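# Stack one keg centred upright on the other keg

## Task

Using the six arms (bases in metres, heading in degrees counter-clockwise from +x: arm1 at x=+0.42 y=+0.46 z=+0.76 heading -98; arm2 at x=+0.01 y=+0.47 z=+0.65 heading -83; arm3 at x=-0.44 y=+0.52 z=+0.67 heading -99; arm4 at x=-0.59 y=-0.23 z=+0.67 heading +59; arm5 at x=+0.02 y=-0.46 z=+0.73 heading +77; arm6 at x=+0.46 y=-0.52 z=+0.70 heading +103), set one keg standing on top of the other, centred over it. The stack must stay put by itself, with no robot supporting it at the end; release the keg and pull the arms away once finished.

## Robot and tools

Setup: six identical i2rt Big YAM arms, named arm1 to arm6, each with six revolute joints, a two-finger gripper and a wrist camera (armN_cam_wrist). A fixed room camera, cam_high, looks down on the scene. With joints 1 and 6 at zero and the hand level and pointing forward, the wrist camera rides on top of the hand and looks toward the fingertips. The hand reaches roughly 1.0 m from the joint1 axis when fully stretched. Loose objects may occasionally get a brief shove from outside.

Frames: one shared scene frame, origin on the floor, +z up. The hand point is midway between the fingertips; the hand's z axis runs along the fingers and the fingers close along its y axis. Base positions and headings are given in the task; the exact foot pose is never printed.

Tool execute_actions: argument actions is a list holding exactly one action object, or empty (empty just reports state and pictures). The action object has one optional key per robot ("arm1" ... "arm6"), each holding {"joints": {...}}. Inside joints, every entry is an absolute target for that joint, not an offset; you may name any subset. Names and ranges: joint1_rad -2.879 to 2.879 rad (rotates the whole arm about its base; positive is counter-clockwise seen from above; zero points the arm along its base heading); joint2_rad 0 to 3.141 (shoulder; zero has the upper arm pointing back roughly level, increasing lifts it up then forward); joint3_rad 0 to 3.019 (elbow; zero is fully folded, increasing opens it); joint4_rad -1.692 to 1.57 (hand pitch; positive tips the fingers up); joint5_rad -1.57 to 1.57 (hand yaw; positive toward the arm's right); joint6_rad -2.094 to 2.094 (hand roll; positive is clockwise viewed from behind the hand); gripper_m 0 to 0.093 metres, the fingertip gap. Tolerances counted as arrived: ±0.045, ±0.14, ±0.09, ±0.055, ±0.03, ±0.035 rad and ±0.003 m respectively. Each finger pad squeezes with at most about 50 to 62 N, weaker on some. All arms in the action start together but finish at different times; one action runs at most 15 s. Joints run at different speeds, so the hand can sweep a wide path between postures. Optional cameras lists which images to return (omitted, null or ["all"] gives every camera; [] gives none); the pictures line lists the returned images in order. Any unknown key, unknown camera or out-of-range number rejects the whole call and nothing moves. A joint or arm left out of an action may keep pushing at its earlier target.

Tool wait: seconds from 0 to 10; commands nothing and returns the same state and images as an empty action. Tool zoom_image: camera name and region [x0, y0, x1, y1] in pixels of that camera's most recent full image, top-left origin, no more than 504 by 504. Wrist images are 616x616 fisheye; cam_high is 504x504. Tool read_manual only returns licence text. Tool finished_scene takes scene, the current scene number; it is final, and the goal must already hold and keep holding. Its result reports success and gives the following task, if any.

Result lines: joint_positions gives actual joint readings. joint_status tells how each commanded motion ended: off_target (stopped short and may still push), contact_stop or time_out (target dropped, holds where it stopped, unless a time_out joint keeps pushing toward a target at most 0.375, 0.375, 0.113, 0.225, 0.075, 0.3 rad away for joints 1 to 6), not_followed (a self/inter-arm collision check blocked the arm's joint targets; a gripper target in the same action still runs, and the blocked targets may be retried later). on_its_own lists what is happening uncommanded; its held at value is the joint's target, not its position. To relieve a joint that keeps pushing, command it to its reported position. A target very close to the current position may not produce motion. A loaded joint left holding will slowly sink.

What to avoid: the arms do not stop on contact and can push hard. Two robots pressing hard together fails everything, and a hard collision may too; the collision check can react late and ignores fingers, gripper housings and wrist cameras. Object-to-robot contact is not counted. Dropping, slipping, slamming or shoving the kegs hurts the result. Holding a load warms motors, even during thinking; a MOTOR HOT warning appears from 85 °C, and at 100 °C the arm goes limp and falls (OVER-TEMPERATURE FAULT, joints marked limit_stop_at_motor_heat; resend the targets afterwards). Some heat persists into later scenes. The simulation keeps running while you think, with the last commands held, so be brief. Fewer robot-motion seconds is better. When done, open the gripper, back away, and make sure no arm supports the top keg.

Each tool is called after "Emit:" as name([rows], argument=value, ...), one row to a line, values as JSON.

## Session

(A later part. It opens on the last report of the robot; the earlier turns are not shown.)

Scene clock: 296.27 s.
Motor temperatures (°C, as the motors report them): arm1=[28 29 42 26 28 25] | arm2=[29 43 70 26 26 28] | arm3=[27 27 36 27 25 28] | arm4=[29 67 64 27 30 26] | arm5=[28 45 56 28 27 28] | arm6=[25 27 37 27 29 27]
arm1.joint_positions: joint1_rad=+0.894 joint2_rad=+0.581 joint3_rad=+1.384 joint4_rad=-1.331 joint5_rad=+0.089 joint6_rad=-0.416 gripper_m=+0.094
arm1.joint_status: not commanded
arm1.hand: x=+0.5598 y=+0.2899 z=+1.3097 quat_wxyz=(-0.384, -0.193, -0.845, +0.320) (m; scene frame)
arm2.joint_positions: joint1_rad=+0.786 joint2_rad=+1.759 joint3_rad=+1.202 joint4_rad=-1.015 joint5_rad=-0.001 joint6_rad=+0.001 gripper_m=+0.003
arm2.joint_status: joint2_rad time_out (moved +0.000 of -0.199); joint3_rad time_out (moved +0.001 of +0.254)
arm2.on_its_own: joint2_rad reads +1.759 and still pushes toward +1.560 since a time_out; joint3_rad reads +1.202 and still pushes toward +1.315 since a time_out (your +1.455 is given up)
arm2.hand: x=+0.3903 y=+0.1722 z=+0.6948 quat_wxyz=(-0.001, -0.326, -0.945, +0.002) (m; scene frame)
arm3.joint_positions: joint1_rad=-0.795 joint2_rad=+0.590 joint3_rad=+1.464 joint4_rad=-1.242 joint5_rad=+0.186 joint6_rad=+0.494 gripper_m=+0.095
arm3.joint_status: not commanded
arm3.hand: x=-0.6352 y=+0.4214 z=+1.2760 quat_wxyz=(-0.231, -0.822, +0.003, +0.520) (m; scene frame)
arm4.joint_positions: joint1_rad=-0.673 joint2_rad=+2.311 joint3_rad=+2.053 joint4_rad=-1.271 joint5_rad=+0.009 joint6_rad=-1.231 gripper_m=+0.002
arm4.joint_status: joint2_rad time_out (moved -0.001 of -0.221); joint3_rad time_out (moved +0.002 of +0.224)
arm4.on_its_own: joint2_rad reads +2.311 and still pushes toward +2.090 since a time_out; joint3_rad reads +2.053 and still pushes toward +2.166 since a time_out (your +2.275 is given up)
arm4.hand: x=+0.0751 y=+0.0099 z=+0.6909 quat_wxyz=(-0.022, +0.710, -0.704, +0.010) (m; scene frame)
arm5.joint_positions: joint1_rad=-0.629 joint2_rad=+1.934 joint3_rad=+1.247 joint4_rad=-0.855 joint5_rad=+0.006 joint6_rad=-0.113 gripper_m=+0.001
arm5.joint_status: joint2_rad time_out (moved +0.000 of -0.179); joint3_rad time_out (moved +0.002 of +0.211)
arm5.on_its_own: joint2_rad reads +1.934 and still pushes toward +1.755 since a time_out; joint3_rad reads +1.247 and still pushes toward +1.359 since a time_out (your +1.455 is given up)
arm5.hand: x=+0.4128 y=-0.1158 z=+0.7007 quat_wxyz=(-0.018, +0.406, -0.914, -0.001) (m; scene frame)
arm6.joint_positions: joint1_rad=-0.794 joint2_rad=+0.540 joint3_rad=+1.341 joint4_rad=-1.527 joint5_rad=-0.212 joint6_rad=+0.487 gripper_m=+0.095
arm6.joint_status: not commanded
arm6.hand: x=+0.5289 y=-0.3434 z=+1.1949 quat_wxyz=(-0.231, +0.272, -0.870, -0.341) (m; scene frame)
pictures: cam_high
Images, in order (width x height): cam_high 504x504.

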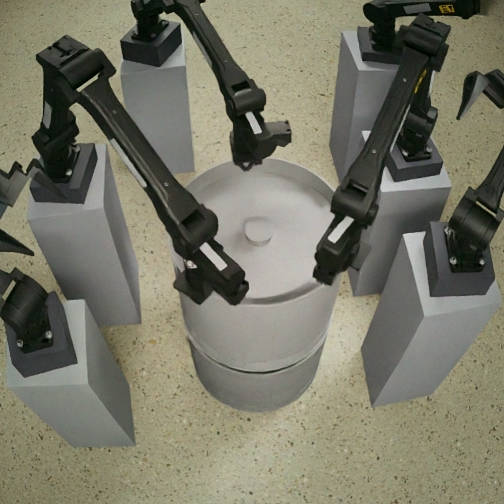

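Emit:
execute_actions([
  {"arm2":{"joints":{"joint2_rad":1.515}},"arm5":{"joints":{"joint2_rad":1.715}}},
], cameras=["cam_high"])

Emit:
zoom_image(camera="cam_high", region=[160,200,360,420])

Scene clock: 300.57 s.
Motor temperatures (°C, as the motors report them): arm1=[28 29 42 26 28 25] | arm2=[29 44 69 26 26 28] | arm3=[27 27 36 27 25 28] | arm4=[29 68 64 27 30 26] | arm5=[28 46 56 28 27 28] | arm6=[25 27 37 27 29 27]
arm1.joint_positions: joint1_rad=+0.894 joint2_rad=+0.581 joint3_rad=+1.384 joint4_rad=-1.331 joint5_rad=+0.089 joint6_rad=-0.416 gripper_m=+0.094
arm1.joint_status: not commanded
arm1.hand: x=+0.5598 y=+0.2899 z=+1.3097 quat_wxyz=(-0.384, -0.193, -0.845, +0.320) (m; scene frame)
arm2.joint_positions: joint1_rad=+0.786 joint2_rad=+1.759 joint3_rad=+1.202 joint4_rad=-1.015 joint5_rad=-0.001 joint6_rad=+0.001 gripper_m=+0.003
arm2.joint_status: joint2_rad time_out (moved +0.000 of -0.244)
arm2.on_its_own: joint2_rad reads +1.759 and still pushes toward +1.515 since a time_out; joint3_rad reads +1.202 and still pushes toward +1.315 since a time_out (your +1.455 is given up)
arm2.hand: x=+0.3903 y=+0.1722 z=+0.6948 quat_wxyz=(-0.001, -0.326, -0.945, +0.002) (m; scene frame)
arm3.joint_positions: joint1_rad=-0.795 joint2_rad=+0.590 joint3_rad=+1.464 joint4_rad=-1.242 joint5_rad=+0.186 joint6_rad=+0.494 gripper_m=+0.095
arm3.joint_status: not commanded
arm3.hand: x=-0.6352 y=+0.4214 z=+1.2760 quat_wxyz=(-0.231, -0.822, +0.003, +0.520) (m; scene frame)
arm4.joint_positions: joint1_rad=-0.673 joint2_rad=+2.311 joint3_rad=+2.053 joint4_rad=-1.271 joint5_rad=+0.009 joint6_rad=-1.231 gripper_m=+0.002
arm4.joint_status: not commanded
arm4.on_its_own: joint2_rad reads +2.311 and still pushes toward +2.090 since a time_out; joint3_rad reads +2.053 and still pushes toward +2.166 since a time_out (your +2.275 is given up)
arm4.hand: x=+0.0751 y=+0.0099 z=+0.6909 quat_wxyz=(-0.022, +0.710, -0.704, +0.010) (m; scene frame)
arm5.joint_positions: joint1_rad=-0.629 joint2_rad=+1.934 joint3_rad=+1.247 joint4_rad=-0.855 joint5_rad=+0.006 joint6_rad=-0.113 gripper_m=+0.001
arm5.joint_status: joint2_rad time_out (moved +0.000 of -0.219)
arm5.on_its_own: joint2_rad reads +1.934 and still pushes toward +1.715 since a time_out; joint3_rad reads +1.247 and still pushes toward +1.359 since a time_out (your +1.455 is given up)
arm5.hand: x=+0.4128 y=-0.1158 z=+0.7007 quat_wxyz=(-0.018, +0.406, -0.914, -0.001) (m; scene frame)
arm6.joint_positions: joint1_rad=-0.794 joint2_rad=+0.540 joint3_rad=+1.341 joint4_rad=-1.527 joint5_rad=-0.212 joint6_rad=+0.487 gripper_m=+0.095
arm6.joint_status: not commanded
arm6.hand: x=+0.5289 y=-0.3434 z=+1.1949 quat_wxyz=(-0.231, +0.272, -0.870, -0.341) (m; scene frame)
pictures: cam_high
Images, in order (width x height): cam_high 504x504.

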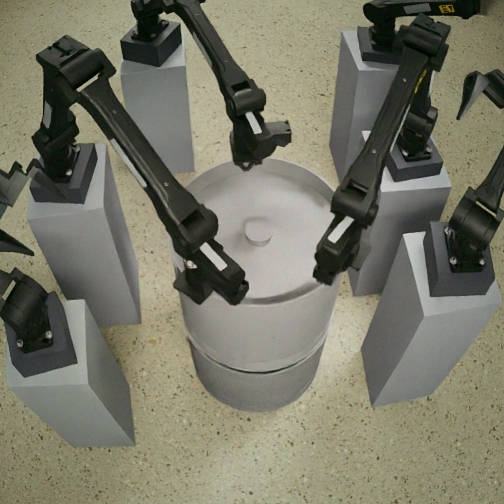

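Region (160, 200, 360, 420) of cam_high's 504x504 image, scaled by 2.291, with more detail than that image has; it fills the left 458 columns of this view, and the rest is white.

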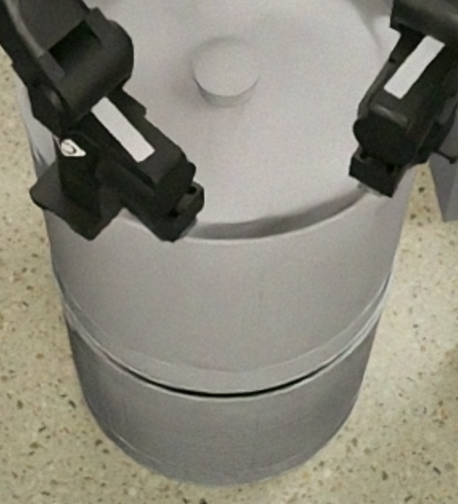

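Emit:
execute_actions([
  {"arm2":{"joints":{"joint2_rad":1.485,"joint3_rad":1.45}},"arm5":{"joints":{"joint2_rad":1.685,"joint3_rad":1.45}}},
], cameras=["cam_high"])

Emit:
zoom_image(camera="cam_high", region=[160,200,360,420])

Scene clock: 304.47 s.
Motor temperatures (°C, as the motors report them): arm1=[28 29 42 26 28 25] | arm2=[29 44 72 26 26 28] | arm3=[27 27 36 27 25 28] | arm4=[29 69 64 27 30 26] | arm5=[28 47 57 28 27 28] | arm6=[25 27 37 27 29 27]
arm1.joint_positions: joint1_rad=+0.894 joint2_rad=+0.581 joint3_rad=+1.384 joint4_rad=-1.331 joint5_rad=+0.089 joint6_rad=-0.416 gripper_m=+0.094
arm1.joint_status: not commanded
arm1.hand: x=+0.5598 y=+0.2899 z=+1.3097 quat_wxyz=(-0.384, -0.193, -0.845, +0.320) (m; scene frame)
arm2.joint_positions: joint1_rad=+0.786 joint2_rad=+1.758 joint3_rad=+1.202 joint4_rad=-1.015 joint5_rad=-0.001 joint6_rad=+0.001 gripper_m=+0.003
arm2.joint_status: joint2_rad time_out (moved -0.001 of -0.274); joint3_rad time_out (moved +0.000 of +0.248)
arm2.on_its_own: joint2_rad reads +1.758 and still pushes toward +1.485 since a time_out; joint3_rad reads +1.202 and still pushes toward +1.314 since a time_out (your +1.450 is given up)
arm2.hand: x=+0.3904 y=+0.1721 z=+0.6951 quat_wxyz=(-0.001, -0.327, -0.945, +0.002) (m; scene frame)
arm3.joint_positions: joint1_rad=-0.795 joint2_rad=+0.590 joint3_rad=+1.464 joint4_rad=-1.242 joint5_rad=+0.186 joint6_rad=+0.494 gripper_m=+0.095
arm3.joint_status: not commanded
arm3.hand: x=-0.6352 y=+0.4214 z=+1.2760 quat_wxyz=(-0.231, -0.822, +0.003, +0.520) (m; scene frame)
arm4.joint_positions: joint1_rad=-0.673 joint2_rad=+2.311 joint3_rad=+2.053 joint4_rad=-1.271 joint5_rad=+0.009 joint6_rad=-1.231 gripper_m=+0.002
arm4.joint_status: not commanded
arm4.on_its_own: joint2_rad reads +2.311 and still pushes toward +2.090 since a time_out; joint3_rad reads +2.053 and still pushes toward +2.166 since a time_out (your +2.275 is given up)
arm4.hand: x=+0.0750 y=+0.0098 z=+0.6909 quat_wxyz=(-0.022, +0.710, -0.704, +0.010) (m; scene frame)
arm5.joint_positions: joint1_rad=-0.629 joint2_rad=+1.934 joint3_rad=+1.247 joint4_rad=-0.855 joint5_rad=+0.006 joint6_rad=-0.113 gripper_m=+0.001
arm5.joint_status: joint2_rad time_out (moved -0.001 of -0.249); joint3_rad time_out (moved +0.000 of +0.203)
arm5.on_its_own: joint2_rad reads +1.934 and still pushes toward +1.685 since a time_out; joint3_rad reads +1.247 and still pushes toward +1.359 since a time_out (your +1.450 is given up)
arm5.hand: x=+0.4127 y=-0.1159 z=+0.7009 quat_wxyz=(-0.018, +0.406, -0.914, -0.001) (m; scene frame)
arm6.joint_positions: joint1_rad=-0.794 joint2_rad=+0.540 joint3_rad=+1.341 joint4_rad=-1.527 joint5_rad=-0.212 joint6_rad=+0.487 gripper_m=+0.095
arm6.joint_status: not commanded
arm6.hand: x=+0.5289 y=-0.3434 z=+1.1949 quat_wxyz=(-0.231, +0.272, -0.870, -0.341) (m; scene frame)
pictures: cam_high
Images, in order (width x height): cam_high 504x504.

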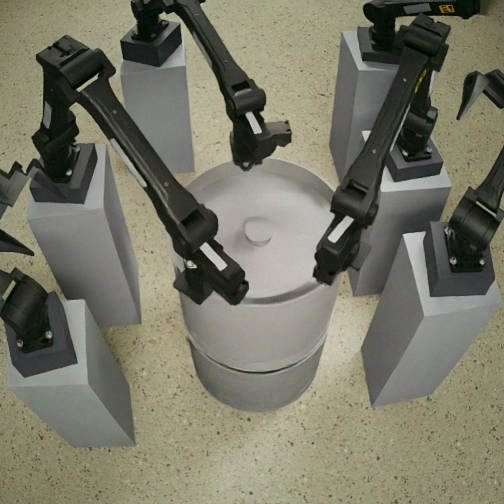

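Region (160, 200, 360, 420) of cam_high's 504x504 image, scaled by 2.291, with more detail than that image has; it fills the left 458 columns of this view, and the rest is white.

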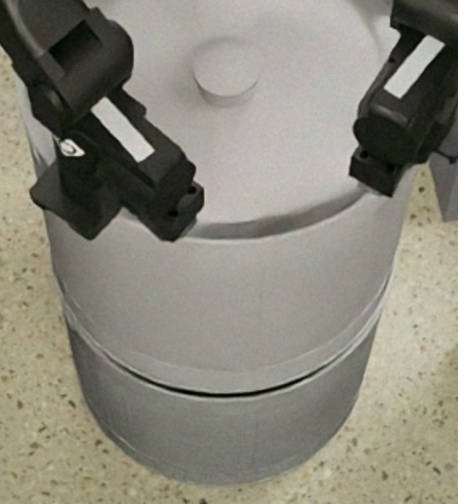

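Just breaking free; more lift on all three.

Emit:
execute_actions([
  {"arm2":{"joints":{"joint2_rad":1.46}},"arm5":{"joints":{"joint2_rad":1.66}},"arm4":{"joints":{"joint2_rad":2.04}}},
], cameras=["cam_high"])

Emit:
zoom_image(camera="cam_high", region=[160,200,360,420])

Scene clock: 309.23 s.
Motor temperatures (°C, as the motors report them): arm1=[28 29 42 26 28 25] | arm2=[29 45 71 26 26 28] | arm3=[27 27 36 27 25 28] | arm4=[29 70 64 27 30 26] | arm5=[28 47 57 28 28 28] | arm6=[25 27 37 27 29 27]
arm1.joint_positions: joint1_rad=+0.894 joint2_rad=+0.581 joint3_rad=+1.384 joint4_rad=-1.331 joint5_rad=+0.089 joint6_rad=-0.416 gripper_m=+0.094
arm1.joint_status: not commanded
arm1.hand: x=+0.5598 y=+0.2899 z=+1.3097 quat_wxyz=(-0.384, -0.193, -0.845, +0.320) (m; scene frame)
arm2.joint_positions: joint1_rad=+0.793 joint2_rad=+1.686 joint3_rad=+1.202 joint4_rad=-1.016 joint5_rad=-0.014 joint6_rad=+0.006 gripper_m=+0.003
arm2.joint_status: joint2_rad time_out (moved -0.072 of -0.298)
arm2.on_its_own: joint2_rad reads +1.686 and still pushes toward +1.460 since a time_out; joint3_rad reads +1.202 and still pushes toward +1.314 since a time_out (your +1.450 is given up)
arm2.hand: x=+0.3974 y=+0.1736 z=+0.7286 quat_wxyz=(-0.037, -0.325, -0.945, +0.008) (m; scene frame)
arm3.joint_positions: joint1_rad=-0.795 joint2_rad=+0.590 joint3_rad=+1.464 joint4_rad=-1.242 joint5_rad=+0.186 joint6_rad=+0.494 gripper_m=+0.095
arm3.joint_status: not commanded
arm3.hand: x=-0.6352 y=+0.4214 z=+1.2760 quat_wxyz=(-0.231, -0.822, +0.003, +0.520) (m; scene frame)
arm4.joint_positions: joint1_rad=-0.673 joint2_rad=+2.294 joint3_rad=+2.053 joint4_rad=-1.241 joint5_rad=+0.015 joint6_rad=-1.230 gripper_m=+0.002
arm4.joint_status: joint2_rad time_out (moved -0.017 of -0.271)
arm4.on_its_own: joint2_rad reads +2.294 and still pushes toward +2.040 since a time_out; joint3_rad reads +2.053 and still pushes toward +2.166 since a time_out (your +2.275 is given up)
arm4.hand: x=+0.0841 y=+0.0113 z=+0.7033 quat_wxyz=(-0.042, +0.709, -0.704, +0.023) (m; scene frame)
arm5.joint_positions: joint1_rad=-0.632 joint2_rad=+1.868 joint3_rad=+1.242 joint4_rad=-0.858 joint5_rad=+0.020 joint6_rad=-0.117 gripper_m=+0.001
arm5.joint_status: joint2_rad time_out (moved -0.065 of -0.274)
arm5.on_its_own: joint2_rad reads +1.868 and still pushes toward +1.660 since a time_out; joint3_rad reads +1.242 and still pushes toward +1.359 since a time_out (your +1.450 is given up)
arm5.hand: x=+0.4201 y=-0.1145 z=+0.7327 quat_wxyz=(-0.048, +0.405, -0.913, -0.003) (m; scene frame)
arm6.joint_positions: joint1_rad=-0.794 joint2_rad=+0.540 joint3_rad=+1.341 joint4_rad=-1.527 joint5_rad=-0.212 joint6_rad=+0.487 gripper_m=+0.095
arm6.joint_status: not commanded
arm6.hand: x=+0.5289 y=-0.3434 z=+1.1949 quat_wxyz=(-0.231, +0.272, -0.870, -0.341) (m; scene frame)
pictures: cam_high
Images, in order (width x height): cam_high 504x504.

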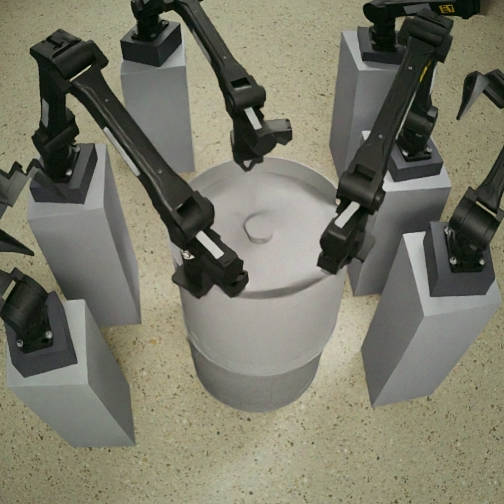

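Region (160, 200, 360, 420) of cam_high's 504x504 image, scaled by 2.291, with more detail than that image has; it fills the left 458 columns of this view, and the rest is white.

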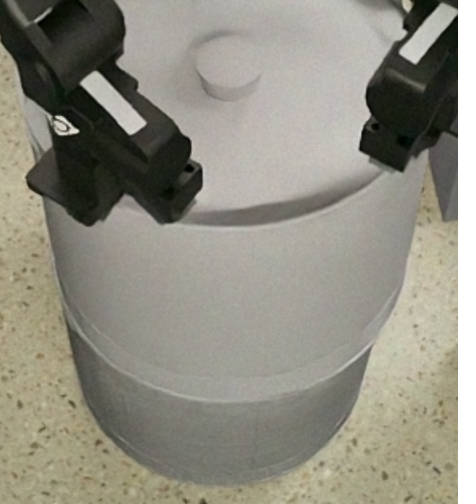

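Emit:
execute_actions([
  {"arm2":{"joints":{"joint2_rad":1.57}},"arm5":{"joints":{"joint2_rad":1.765}},"arm4":{"joints":{"joint2_rad":2.07}}},
], cameras=["cam_high"])

Emit:
zoom_image(camera="cam_high", region=[160,200,360,420])

Scene clock: 314.40 s.
Motor temperatures (°C, as the motors report them): arm1=[28 29 42 26 28 25] | arm2=[29 45 70 26 26 28] | arm3=[27 27 36 27 25 28] | arm4=[29 72 65 27 30 26] | arm5=[28 47 57 28 28 28] | arm6=[25 27 37 27 29 27]
arm1.joint_positions: joint1_rad=+0.894 joint2_rad=+0.581 joint3_rad=+1.384 joint4_rad=-1.331 joint5_rad=+0.089 joint6_rad=-0.416 gripper_m=+0.094
arm1.joint_status: not commanded
arm1.hand: x=+0.5598 y=+0.2899 z=+1.3097 quat_wxyz=(-0.384, -0.193, -0.845, +0.320) (m; scene frame)
arm2.joint_positions: joint1_rad=+0.793 joint2_rad=+1.740 joint3_rad=+1.202 joint4_rad=-1.016 joint5_rad=+0.003 joint6_rad=+0.006 gripper_m=+0.003
arm2.joint_status: joint2_rad off_target (ended at +1.740, target +1.570)
arm2.on_its_own: joint2_rad reads +1.740 and still pushes toward +1.570 since a time_out; joint3_rad reads +1.202 and still pushes toward +1.314 since a time_out (your +1.450 is given up)
arm2.hand: x=+0.3928 y=+0.1733 z=+0.7036 quat_wxyz=(-0.009, -0.326, -0.945, +0.007) (m; scene frame)
arm3.joint_positions: joint1_rad=-0.795 joint2_rad=+0.590 joint3_rad=+1.464 joint4_rad=-1.242 joint5_rad=+0.186 joint6_rad=+0.494 gripper_m=+0.095
arm3.joint_status: not commanded
arm3.hand: x=-0.6352 y=+0.4214 z=+1.2760 quat_wxyz=(-0.231, -0.822, +0.003, +0.520) (m; scene frame)
arm4.joint_positions: joint1_rad=-0.673 joint2_rad=+2.300 joint3_rad=+2.049 joint4_rad=-1.254 joint5_rad=+0.010 joint6_rad=-1.230 gripper_m=+0.002
arm4.joint_status: joint2_rad time_out (moved +0.007 of -0.224)
arm4.on_its_own: joint2_rad reads +2.300 and still pushes toward +2.070 since a time_out; joint3_rad reads +2.049 and still pushes toward +2.166 since a time_out (your +2.275 is given up)
arm4.hand: x=+0.0789 y=+0.0104 z=+0.6966 quat_wxyz=(-0.032, +0.709, -0.704, +0.015) (m; scene frame)
arm5.joint_positions: joint1_rad=-0.632 joint2_rad=+1.917 joint3_rad=+1.242 joint4_rad=-0.853 joint5_rad=+0.007 joint6_rad=-0.117 gripper_m=+0.001
arm5.joint_status: joint2_rad off_target (ended at +1.917, target +1.765)
arm5.on_its_own: joint2_rad reads +1.917 and still pushes toward +1.765 since a time_out; joint3_rad reads +1.242 and still pushes toward +1.359 since a time_out (your +1.450 is given up)
arm5.hand: x=+0.4148 y=-0.1164 z=+0.7080 quat_wxyz=(-0.025, +0.406, -0.914, -0.003) (m; scene frame)
arm6.joint_positions: joint1_rad=-0.794 joint2_rad=+0.540 joint3_rad=+1.341 joint4_rad=-1.527 joint5_rad=-0.212 joint6_rad=+0.487 gripper_m=+0.095
arm6.joint_status: not commanded
arm6.hand: x=+0.5289 y=-0.3434 z=+1.1949 quat_wxyz=(-0.231, +0.272, -0.870, -0.341) (m; scene frame)
pictures: cam_high
Images, in order (width x height): cam_high 504x504.

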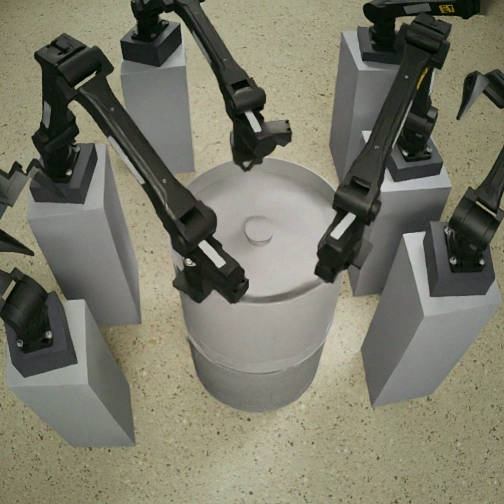

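Region (160, 200, 360, 420) of cam_high's 504x504 image, scaled by 2.291, with more detail than that image has; it fills the left 458 columns of this view, and the rest is white.

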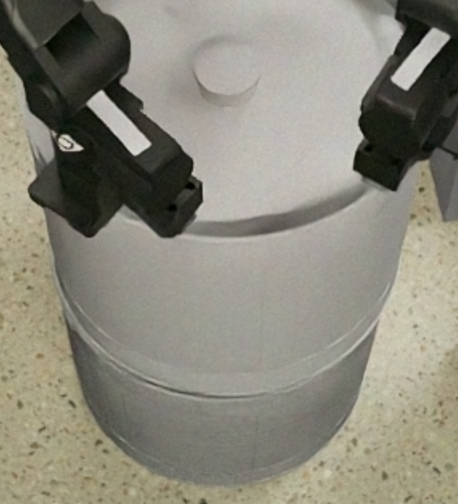

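Emit:
execute_actions([
  {"arm2":{"joints":{"joint2_rad":1.583,"joint4_rad":-1.005}},"arm5":{"joints":{"joint2_rad":1.778,"joint4_rad":-0.855}},"arm4":{"joints":{"joint2_rad":2.09}}},
], cameras=["cam_high","arm4_cam_wrist"])

Emit:
zoom_image(camera="cam_high", region=[160,270,360,420])

Emit:
zoom_image(camera="arm4_cam_wrist", region=[250,100,420,270])

Scene clock: 334.87 s.
Motor temperatures (°C, as the motors report them): arm1=[28 29 43 26 28 25] | arm2=[29 45 69 26 26 28] | arm3=[27 27 36 27 25 28] | arm4=[29 74 66 27 30 26] | arm5=[28 47 58 28 27 28] | arm6=[25 27 37 27 29 27]
arm1.joint_positions: joint1_rad=+0.894 joint2_rad=+0.581 joint3_rad=+1.384 joint4_rad=-1.331 joint5_rad=+0.089 joint6_rad=-0.416 gripper_m=+0.094
arm1.joint_status: not commanded
arm1.hand: x=+0.5598 y=+0.2899 z=+1.3097 quat_wxyz=(-0.384, -0.193, -0.845, +0.320) (m; scene frame)
arm2.joint_positions: joint1_rad=+0.793 joint2_rad=+1.740 joint3_rad=+1.202 joint4_rad=-1.015 joint5_rad=+0.002 joint6_rad=+0.006 gripper_m=+0.003
arm2.joint_status: joint2_rad time_out (moved +0.000 of -0.157); the others done
arm2.on_its_own: joint2_rad reads +1.740 and still pushes toward +1.583 since a time_out; joint3_rad reads +1.202 and still pushes toward +1.314 since a time_out (your +1.450 is given up)
arm2.hand: x=+0.3932 y=+0.1732 z=+0.7036 quat_wxyz=(-0.010, -0.326, -0.945, +0.007) (m; scene frame)
arm3.joint_positions: joint1_rad=-0.795 joint2_rad=+0.590 joint3_rad=+1.464 joint4_rad=-1.242 joint5_rad=+0.186 joint6_rad=+0.494 gripper_m=+0.095
arm3.joint_status: not commanded
arm3.hand: x=-0.6352 y=+0.4214 z=+1.2760 quat_wxyz=(-0.231, -0.822, +0.003, +0.520) (m; scene frame)
arm4.joint_positions: joint1_rad=-0.673 joint2_rad=+2.303 joint3_rad=+2.049 joint4_rad=-1.253 joint5_rad=+0.010 joint6_rad=-1.230 gripper_m=+0.002
arm4.joint_status: joint2_rad time_out (moved +0.003 of -0.210)
arm4.on_its_own: joint2_rad reads +2.303 and still pushes toward +2.090 since a time_out; joint3_rad reads +2.049 and still pushes toward +2.166 since a time_out (your +2.275 is given up)
arm4.hand: x=+0.0788 y=+0.0104 z=+0.6945 quat_wxyz=(-0.031, +0.709, -0.704, +0.015) (m; scene frame)
arm5.joint_positions: joint1_rad=-0.632 joint2_rad=+1.918 joint3_rad=+1.242 joint4_rad=-0.848 joint5_rad=+0.007 joint6_rad=-0.117 gripper_m=+0.001
arm5.joint_status: all done
arm5.on_its_own: joint3_rad reads +1.242 and still pushes toward +1.359 since a time_out (your +1.450 is given up)
arm5.hand: x=+0.4156 y=-0.1158 z=+0.7077 quat_wxyz=(-0.027, +0.406, -0.914, -0.004) (m; scene frame)
arm6.joint_positions: joint1_rad=-0.794 joint2_rad=+0.540 joint3_rad=+1.341 joint4_rad=-1.527 joint5_rad=-0.212 joint6_rad=+0.487 gripper_m=+0.095
arm6.joint_status: not commanded
arm6.hand: x=+0.5289 y=-0.3434 z=+1.1949 quat_wxyz=(-0.231, +0.272, -0.870, -0.341) (m; scene frame)
pictures: arm4_cam_wrist, cam_high
Images, in order (width x height): arm4_cam_wrist 616x616, cam_high 504x504.

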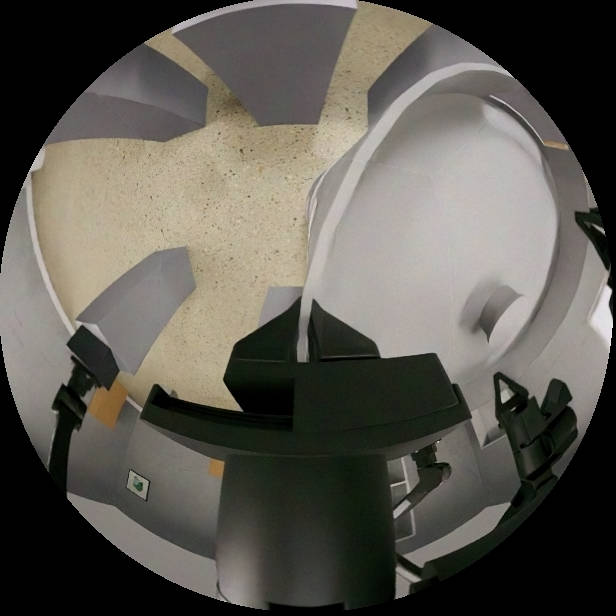

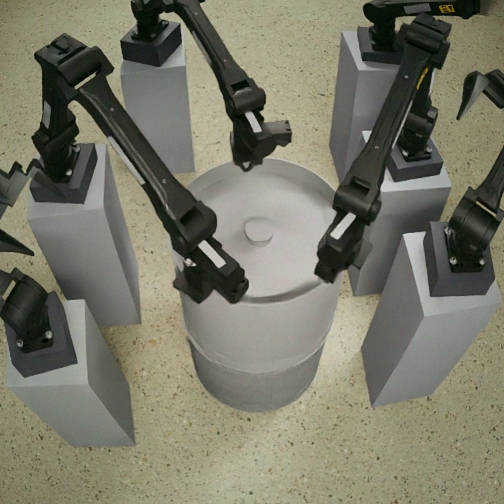

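Region (160, 270, 360, 420) of cam_high's 504x504 image, scaled by 2.520, with more detail than that image has; it fills the top 378 rows of this view, and the rest is white.

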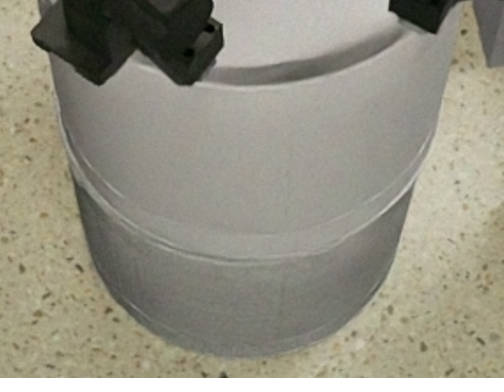

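Region (250, 100, 420, 270) of arm4_cam_wrist's 616x616 image, scaled by 2.965, with more detail than that image has.

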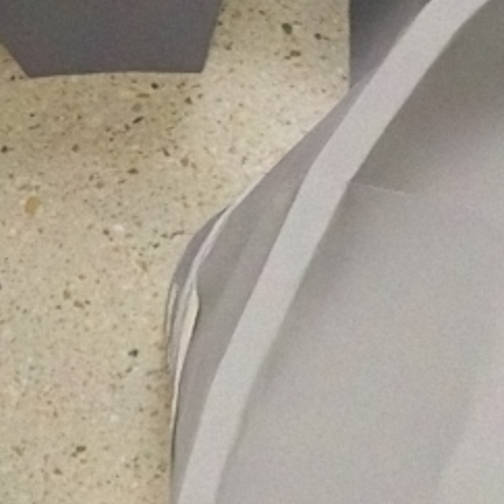

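Emit:
execute_actions([
  {"arm2":{"joints":{"joint2_rad":1.62}},"arm5":{"joints":{"joint2_rad":1.80}}},
], cameras=["cam_high","arm2_cam_wrist","arm5_cam_wrist"])

Emit:
zoom_image(camera="cam_high", region=[160,270,360,420])

Scene clock: 338.97 s.
Motor temperatures (°C, as the motors report them): arm1=[28 29 43 26 28 25] | arm2=[29 44 69 26 26 28] | arm3=[27 27 36 27 25 28] | arm4=[29 74 67 27 30 26] | arm5=[28 47 58 28 27 28] | arm6=[25 27 37 27 29 27]
arm1.joint_positions: joint1_rad=+0.894 joint2_rad=+0.581 joint3_rad=+1.384 joint4_rad=-1.331 joint5_rad=+0.089 joint6_rad=-0.416 gripper_m=+0.094
arm1.joint_status: not commanded
arm1.hand: x=+0.5598 y=+0.2899 z=+1.3097 quat_wxyz=(-0.384, -0.193, -0.845, +0.320) (m; scene frame)
arm2.joint_positions: joint1_rad=+0.793 joint2_rad=+1.751 joint3_rad=+1.202 joint4_rad=-1.009 joint5_rad=+0.001 joint6_rad=+0.007 gripper_m=+0.003
arm2.joint_status: all done
arm2.on_its_own: joint3_rad reads +1.202 and still pushes toward +1.314 since a time_out (your +1.450 is given up)
arm2.hand: x=+0.3938 y=+0.1730 z=+0.6983 quat_wxyz=(-0.007, -0.326, -0.945, +0.006) (m; scene frame)
arm3.joint_positions: joint1_rad=-0.795 joint2_rad=+0.590 joint3_rad=+1.464 joint4_rad=-1.242 joint5_rad=+0.186 joint6_rad=+0.494 gripper_m=+0.095
arm3.joint_status: not commanded
arm3.hand: x=-0.6352 y=+0.4214 z=+1.2760 quat_wxyz=(-0.231, -0.822, +0.003, +0.520) (m; scene frame)
arm4.joint_positions: joint1_rad=-0.673 joint2_rad=+2.303 joint3_rad=+2.049 joint4_rad=-1.251 joint5_rad=+0.010 joint6_rad=-1.230 gripper_m=+0.002
arm4.joint_status: not commanded
arm4.on_its_own: joint2_rad reads +2.303 and still pushes toward +2.090 since a time_out; joint3_rad reads +2.049 and still pushes toward +2.166 since a time_out (your +2.275 is given up)
arm4.hand: x=+0.0792 y=+0.0105 z=+0.6945 quat_wxyz=(-0.032, +0.709, -0.704, +0.015) (m; scene frame)
arm5.joint_positions: joint1_rad=-0.633 joint2_rad=+1.927 joint3_rad=+1.242 joint4_rad=-0.847 joint5_rad=+0.007 joint6_rad=-0.117 gripper_m=+0.001
arm5.joint_status: all done
arm5.on_its_own: joint3_rad reads +1.242 and still pushes toward +1.359 since a time_out (your +1.450 is given up)
arm5.hand: x=+0.4151 y=-0.1169 z=+0.7029 quat_wxyz=(-0.023, +0.405, -0.914, -0.003) (m; scene frame)
arm6.joint_positions: joint1_rad=-0.794 joint2_rad=+0.540 joint3_rad=+1.341 joint4_rad=-1.527 joint5_rad=-0.212 joint6_rad=+0.487 gripper_m=+0.095
arm6.joint_status: not commanded
arm6.hand: x=+0.5289 y=-0.3434 z=+1.1949 quat_wxyz=(-0.231, +0.272, -0.870, -0.341) (m; scene frame)
pictures: arm2_cam_wrist, arm5_cam_wrist, cam_high
Images, in order (width x height): arm2_cam_wrist 616x616, arm5_cam_wrist 616x616, cam_high 504x504.

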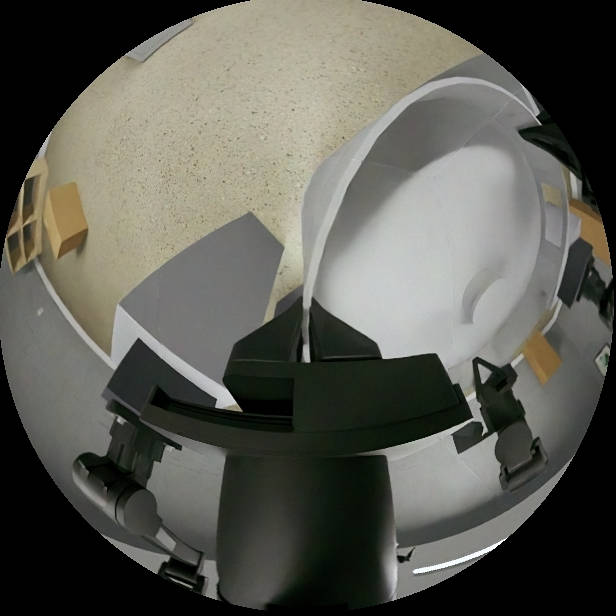

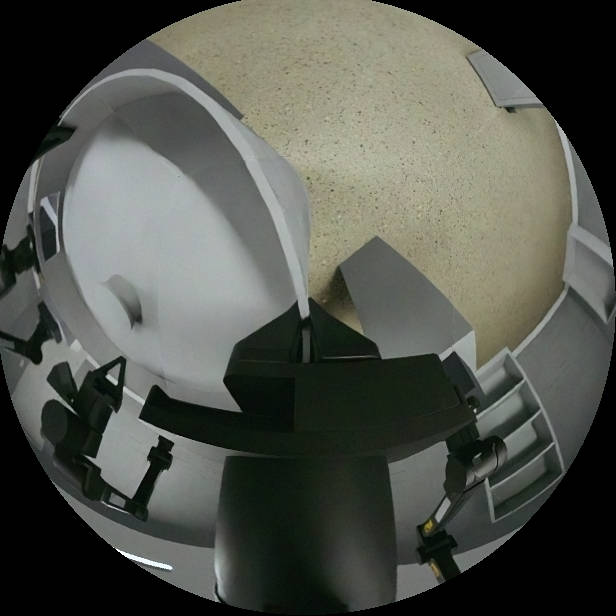

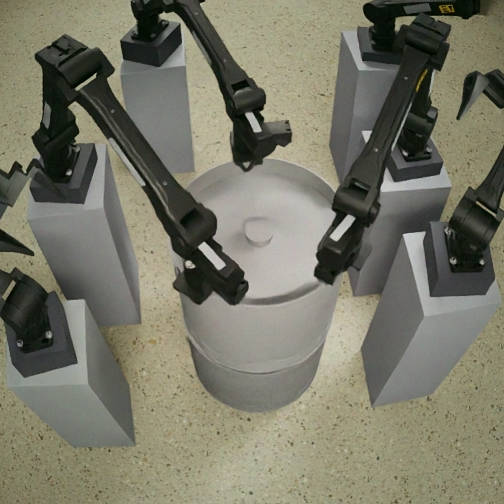

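Region (160, 270, 360, 420) of cam_high's 504x504 image, scaled by 2.520, with more detail than that image has; it fills the top 378 rows of this view, and the rest is white.

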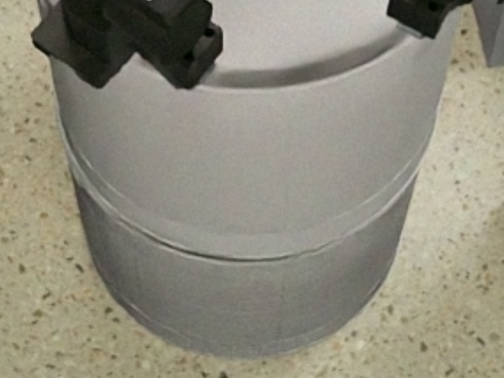

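Seated and well aligned. Unload.

Emit:
execute_actions([
  {"arm2":{"joints":{"joint2_rad":1.68,"joint3_rad":1.26}},"arm5":{"joints":{"joint2_rad":1.86,"joint3_rad":1.30}},"arm4":{"joints":{"joint2_rad":2.21,"joint3_rad":2.11}}},
], cameras=["cam_high"])

Emit:
zoom_image(camera="cam_high", region=[160,270,360,420])

Scene clock: 342.37 s.
Motor temperatures (°C, as the motors report them): arm1=[28 29 43 26 28 25] | arm2=[29 44 69 26 26 28] | arm3=[27 27 36 27 25 28] | arm4=[29 74 66 27 30 26] | arm5=[28 46 58 28 27 28] | arm6=[25 27 37 27 29 27]
arm1.joint_positions: joint1_rad=+0.894 joint2_rad=+0.581 joint3_rad=+1.384 joint4_rad=-1.331 joint5_rad=+0.089 joint6_rad=-0.416 gripper_m=+0.094
arm1.joint_status: not commanded
arm1.hand: x=+0.5598 y=+0.2899 z=+1.3097 quat_wxyz=(-0.384, -0.193, -0.845, +0.320) (m; scene frame)
arm2.joint_positions: joint1_rad=+0.793 joint2_rad=+1.761 joint3_rad=+1.202 joint4_rad=-0.998 joint5_rad=-0.002 joint6_rad=+0.009 gripper_m=+0.003
arm2.joint_status: all done
arm2.hand: x=+0.3955 y=+0.1724 z=+0.6937 quat_wxyz=(-0.008, -0.327, -0.945, +0.004) (m; scene frame)
arm3.joint_positions: joint1_rad=-0.795 joint2_rad=+0.590 joint3_rad=+1.464 joint4_rad=-1.242 joint5_rad=+0.186 joint6_rad=+0.494 gripper_m=+0.095
arm3.joint_status: not commanded
arm3.hand: x=-0.6352 y=+0.4214 z=+1.2760 quat_wxyz=(-0.231, -0.822, +0.003, +0.520) (m; scene frame)
arm4.joint_positions: joint1_rad=-0.675 joint2_rad=+2.310 joint3_rad=+2.049 joint4_rad=-1.248 joint5_rad=+0.010 joint6_rad=-1.230 gripper_m=+0.001
arm4.joint_status: all done
arm4.hand: x=+0.0799 y=+0.0094 z=+0.6904 quat_wxyz=(-0.031, +0.709, -0.705, +0.015) (m; scene frame)
arm5.joint_positions: joint1_rad=-0.639 joint2_rad=+1.938 joint3_rad=+1.242 joint4_rad=-0.841 joint5_rad=+0.004 joint6_rad=-0.117 gripper_m=+0.001
arm5.joint_status: all done
arm5.hand: x=+0.4165 y=-0.1190 z=+0.6976 quat_wxyz=(-0.020, +0.403, -0.915, -0.003) (m; scene frame)
arm6.joint_positions: joint1_rad=-0.794 joint2_rad=+0.540 joint3_rad=+1.341 joint4_rad=-1.527 joint5_rad=-0.212 joint6_rad=+0.487 gripper_m=+0.095
arm6.joint_status: not commanded
arm6.hand: x=+0.5289 y=-0.3434 z=+1.1949 quat_wxyz=(-0.231, +0.272, -0.870, -0.341) (m; scene frame)
pictures: cam_high
Images, in order (width x height): cam_high 504x504.

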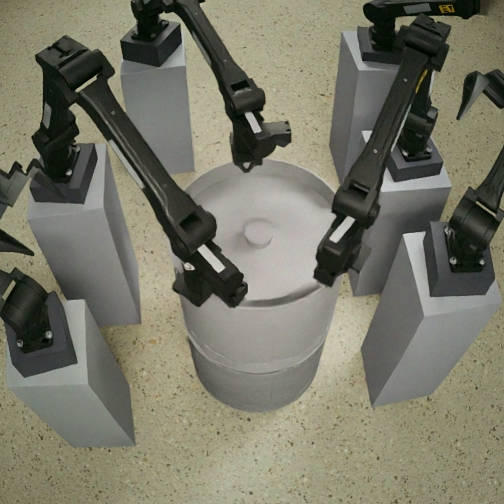

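Region (160, 270, 360, 420) of cam_high's 504x504 image, scaled by 2.520, with more detail than that image has; it fills the top 378 rows of this view, and the rest is white.

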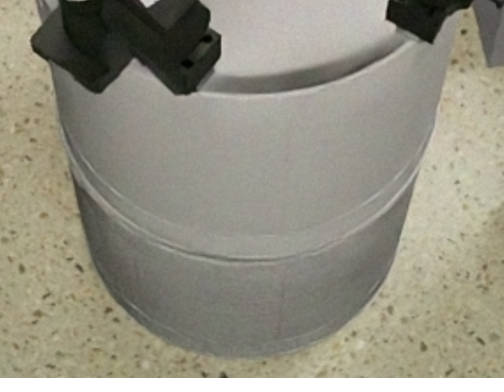

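Emit:
execute_actions([
  {"arm2":{"joints":{"joint2_rad":1.73,"joint3_rad":1.225}},"arm5":{"joints":{"joint2_rad":1.91,"joint3_rad":1.265}},"arm4":{"joints":{"joint2_rad":2.27,"joint3_rad":2.075}}},
], cameras=[])

Emit:
execute_actions([
  {"arm2":{"joints":{"gripper_m":0.06}},"arm5":{"joints":{"gripper_m":0.06}},"arm4":{"joints":{"gripper_m":0.06}}},
], cameras=["cam_high","arm4_cam_wrist"])

Emit:
zoom_image(camera="cam_high", region=[160,270,360,420])

Scene clock: 348.37 s.
Motor temperatures (°C, as the motors report them): arm1=[28 29 43 26 28 25] | arm2=[29 43 66 26 26 28] | arm3=[27 27 36 27 25 28] | arm4=[29 72 63 27 30 26] | arm5=[28 46 56 28 27 28] | arm6=[25 27 37 27 29 27]
arm1.joint_positions: joint1_rad=+0.894 joint2_rad=+0.581 joint3_rad=+1.384 joint4_rad=-1.331 joint5_rad=+0.089 joint6_rad=-0.416 gripper_m=+0.094
arm1.joint_status: not commanded
arm1.hand: x=+0.5598 y=+0.2899 z=+1.3097 quat_wxyz=(-0.384, -0.193, -0.845, +0.320) (m; scene frame)
arm2.joint_positions: joint1_rad=+0.795 joint2_rad=+1.770 joint3_rad=+1.202 joint4_rad=-0.992 joint5_rad=-0.005 joint6_rad=+0.010 gripper_m=+0.003
arm2.joint_status: all done
arm2.hand: x=+0.3970 y=+0.1731 z=+0.6897 quat_wxyz=(-0.007, -0.327, -0.945, +0.003) (m; scene frame)
arm3.joint_positions: joint1_rad=-0.795 joint2_rad=+0.590 joint3_rad=+1.464 joint4_rad=-1.242 joint5_rad=+0.186 joint6_rad=+0.494 gripper_m=+0.095
arm3.joint_status: not commanded
arm3.hand: x=-0.6352 y=+0.4214 z=+1.2760 quat_wxyz=(-0.231, -0.822, +0.003, +0.520) (m; scene frame)
arm4.joint_positions: joint1_rad=-0.677 joint2_rad=+2.313 joint3_rad=+2.049 joint4_rad=-1.242 joint5_rad=+0.010 joint6_rad=-1.230 gripper_m=+0.001
arm4.joint_status: all done
arm4.hand: x=+0.0812 y=+0.0090 z=+0.6878 quat_wxyz=(-0.032, +0.708, -0.705, +0.015) (m; scene frame)
arm5.joint_positions: joint1_rad=-0.642 joint2_rad=+1.946 joint3_rad=+1.242 joint4_rad=-0.833 joint5_rad=+0.002 joint6_rad=-0.120 gripper_m=+0.001
arm5.joint_status: all done
arm5.hand: x=+0.4179 y=-0.1197 z=+0.6935 quat_wxyz=(-0.020, +0.403, -0.915, -0.004) (m; scene frame)
arm6.joint_positions: joint1_rad=-0.794 joint2_rad=+0.540 joint3_rad=+1.341 joint4_rad=-1.527 joint5_rad=-0.212 joint6_rad=+0.487 gripper_m=+0.095
arm6.joint_status: not commanded
arm6.hand: x=+0.5289 y=-0.3434 z=+1.1949 quat_wxyz=(-0.231, +0.272, -0.870, -0.341) (m; scene frame)
pictures: none
No camera images: the call's "cameras" was empty. Leave "cameras" out to get every camera's image.

Scene clock: 349.10 s.
Motor temperatures (°C, as the motors report them): arm1=[28 29 43 26 28 25] | arm2=[29 43 65 26 26 28] | arm3=[27 27 36 27 25 28] | arm4=[29 72 63 27 30 26] | arm5=[28 45 56 28 27 28] | arm6=[25 27 37 27 29 27]
arm1.joint_positions: joint1_rad=+0.894 joint2_rad=+0.581 joint3_rad=+1.384 joint4_rad=-1.331 joint5_rad=+0.089 joint6_rad=-0.416 gripper_m=+0.094
arm1.joint_status: not commanded
arm1.hand: x=+0.5598 y=+0.2899 z=+1.3097 quat_wxyz=(-0.384, -0.193, -0.845, +0.320) (m; scene frame)
arm2.joint_positions: joint1_rad=+0.797 joint2_rad=+1.753 joint3_rad=+1.202 joint4_rad=-0.993 joint5_rad=-0.002 joint6_rad=+0.010 gripper_m=+0.060
arm2.joint_status: all done
arm2.hand: x=+0.3983 y=+0.1727 z=+0.6973 quat_wxyz=(-0.014, -0.326, -0.945, +0.006) (m; scene frame)
arm3.joint_positions: joint1_rad=-0.795 joint2_rad=+0.590 joint3_rad=+1.464 joint4_rad=-1.242 joint5_rad=+0.186 joint6_rad=+0.494 gripper_m=+0.095
arm3.joint_status: not commanded
arm3.hand: x=-0.6352 y=+0.4214 z=+1.2760 quat_wxyz=(-0.231, -0.822, +0.003, +0.520) (m; scene frame)
arm4.joint_positions: joint1_rad=-0.676 joint2_rad=+2.294 joint3_rad=+2.049 joint4_rad=-1.255 joint5_rad=+0.004 joint6_rad=-1.228 gripper_m=+0.060
arm4.joint_status: all done
arm4.hand: x=+0.0794 y=+0.0098 z=+0.7008 quat_wxyz=(-0.035, +0.708, -0.706, +0.014) (m; scene frame)
arm5.joint_positions: joint1_rad=-0.643 joint2_rad=+1.914 joint3_rad=+1.242 joint4_rad=-0.846 joint5_rad=+0.004 joint6_rad=-0.153 gripper_m=+0.060
arm5.joint_status: all done
arm5.hand: x=+0.4197 y=-0.1190 z=+0.7095 quat_wxyz=(-0.030, +0.417, -0.908, -0.005) (m; scene frame)
arm6.joint_positions: joint1_rad=-0.794 joint2_rad=+0.540 joint3_rad=+1.341 joint4_rad=-1.527 joint5_rad=-0.212 joint6_rad=+0.487 gripper_m=+0.095
arm6.joint_status: not commanded
arm6.hand: x=+0.5289 y=-0.3434 z=+1.1949 quat_wxyz=(-0.231, +0.272, -0.870, -0.341) (m; scene frame)
pictures: arm4_cam_wrist, cam_high
Images, in order (width x height): arm4_cam_wrist 616x616, cam_high 504x504.

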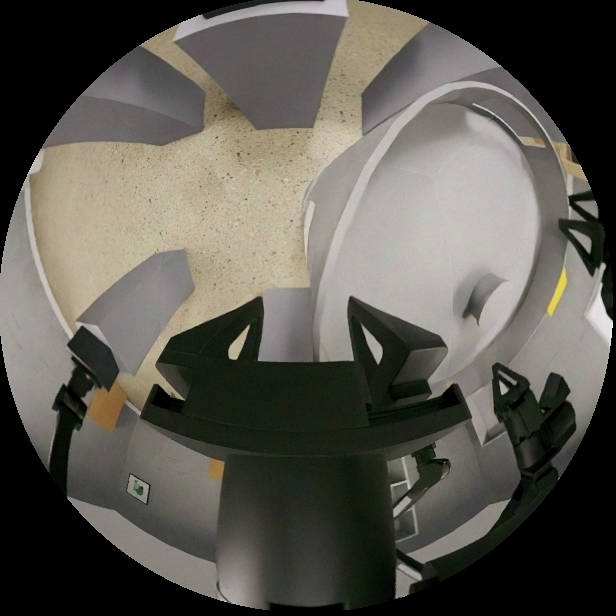

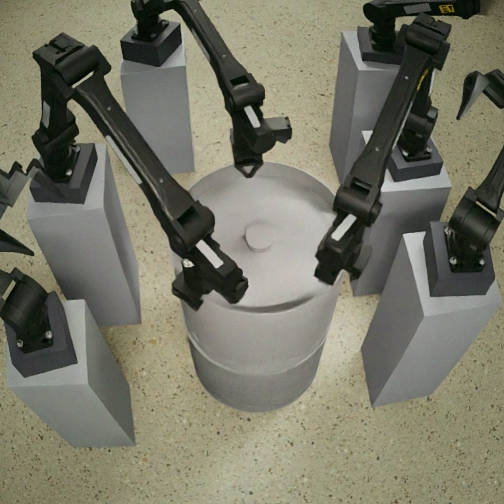

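Region (160, 270, 360, 420) of cam_high's 504x504 image, scaled by 2.520, with more detail than that image has; it fills the top 378 rows of this view, and the rest is white.

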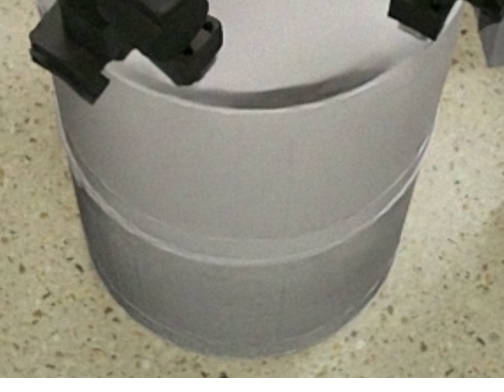

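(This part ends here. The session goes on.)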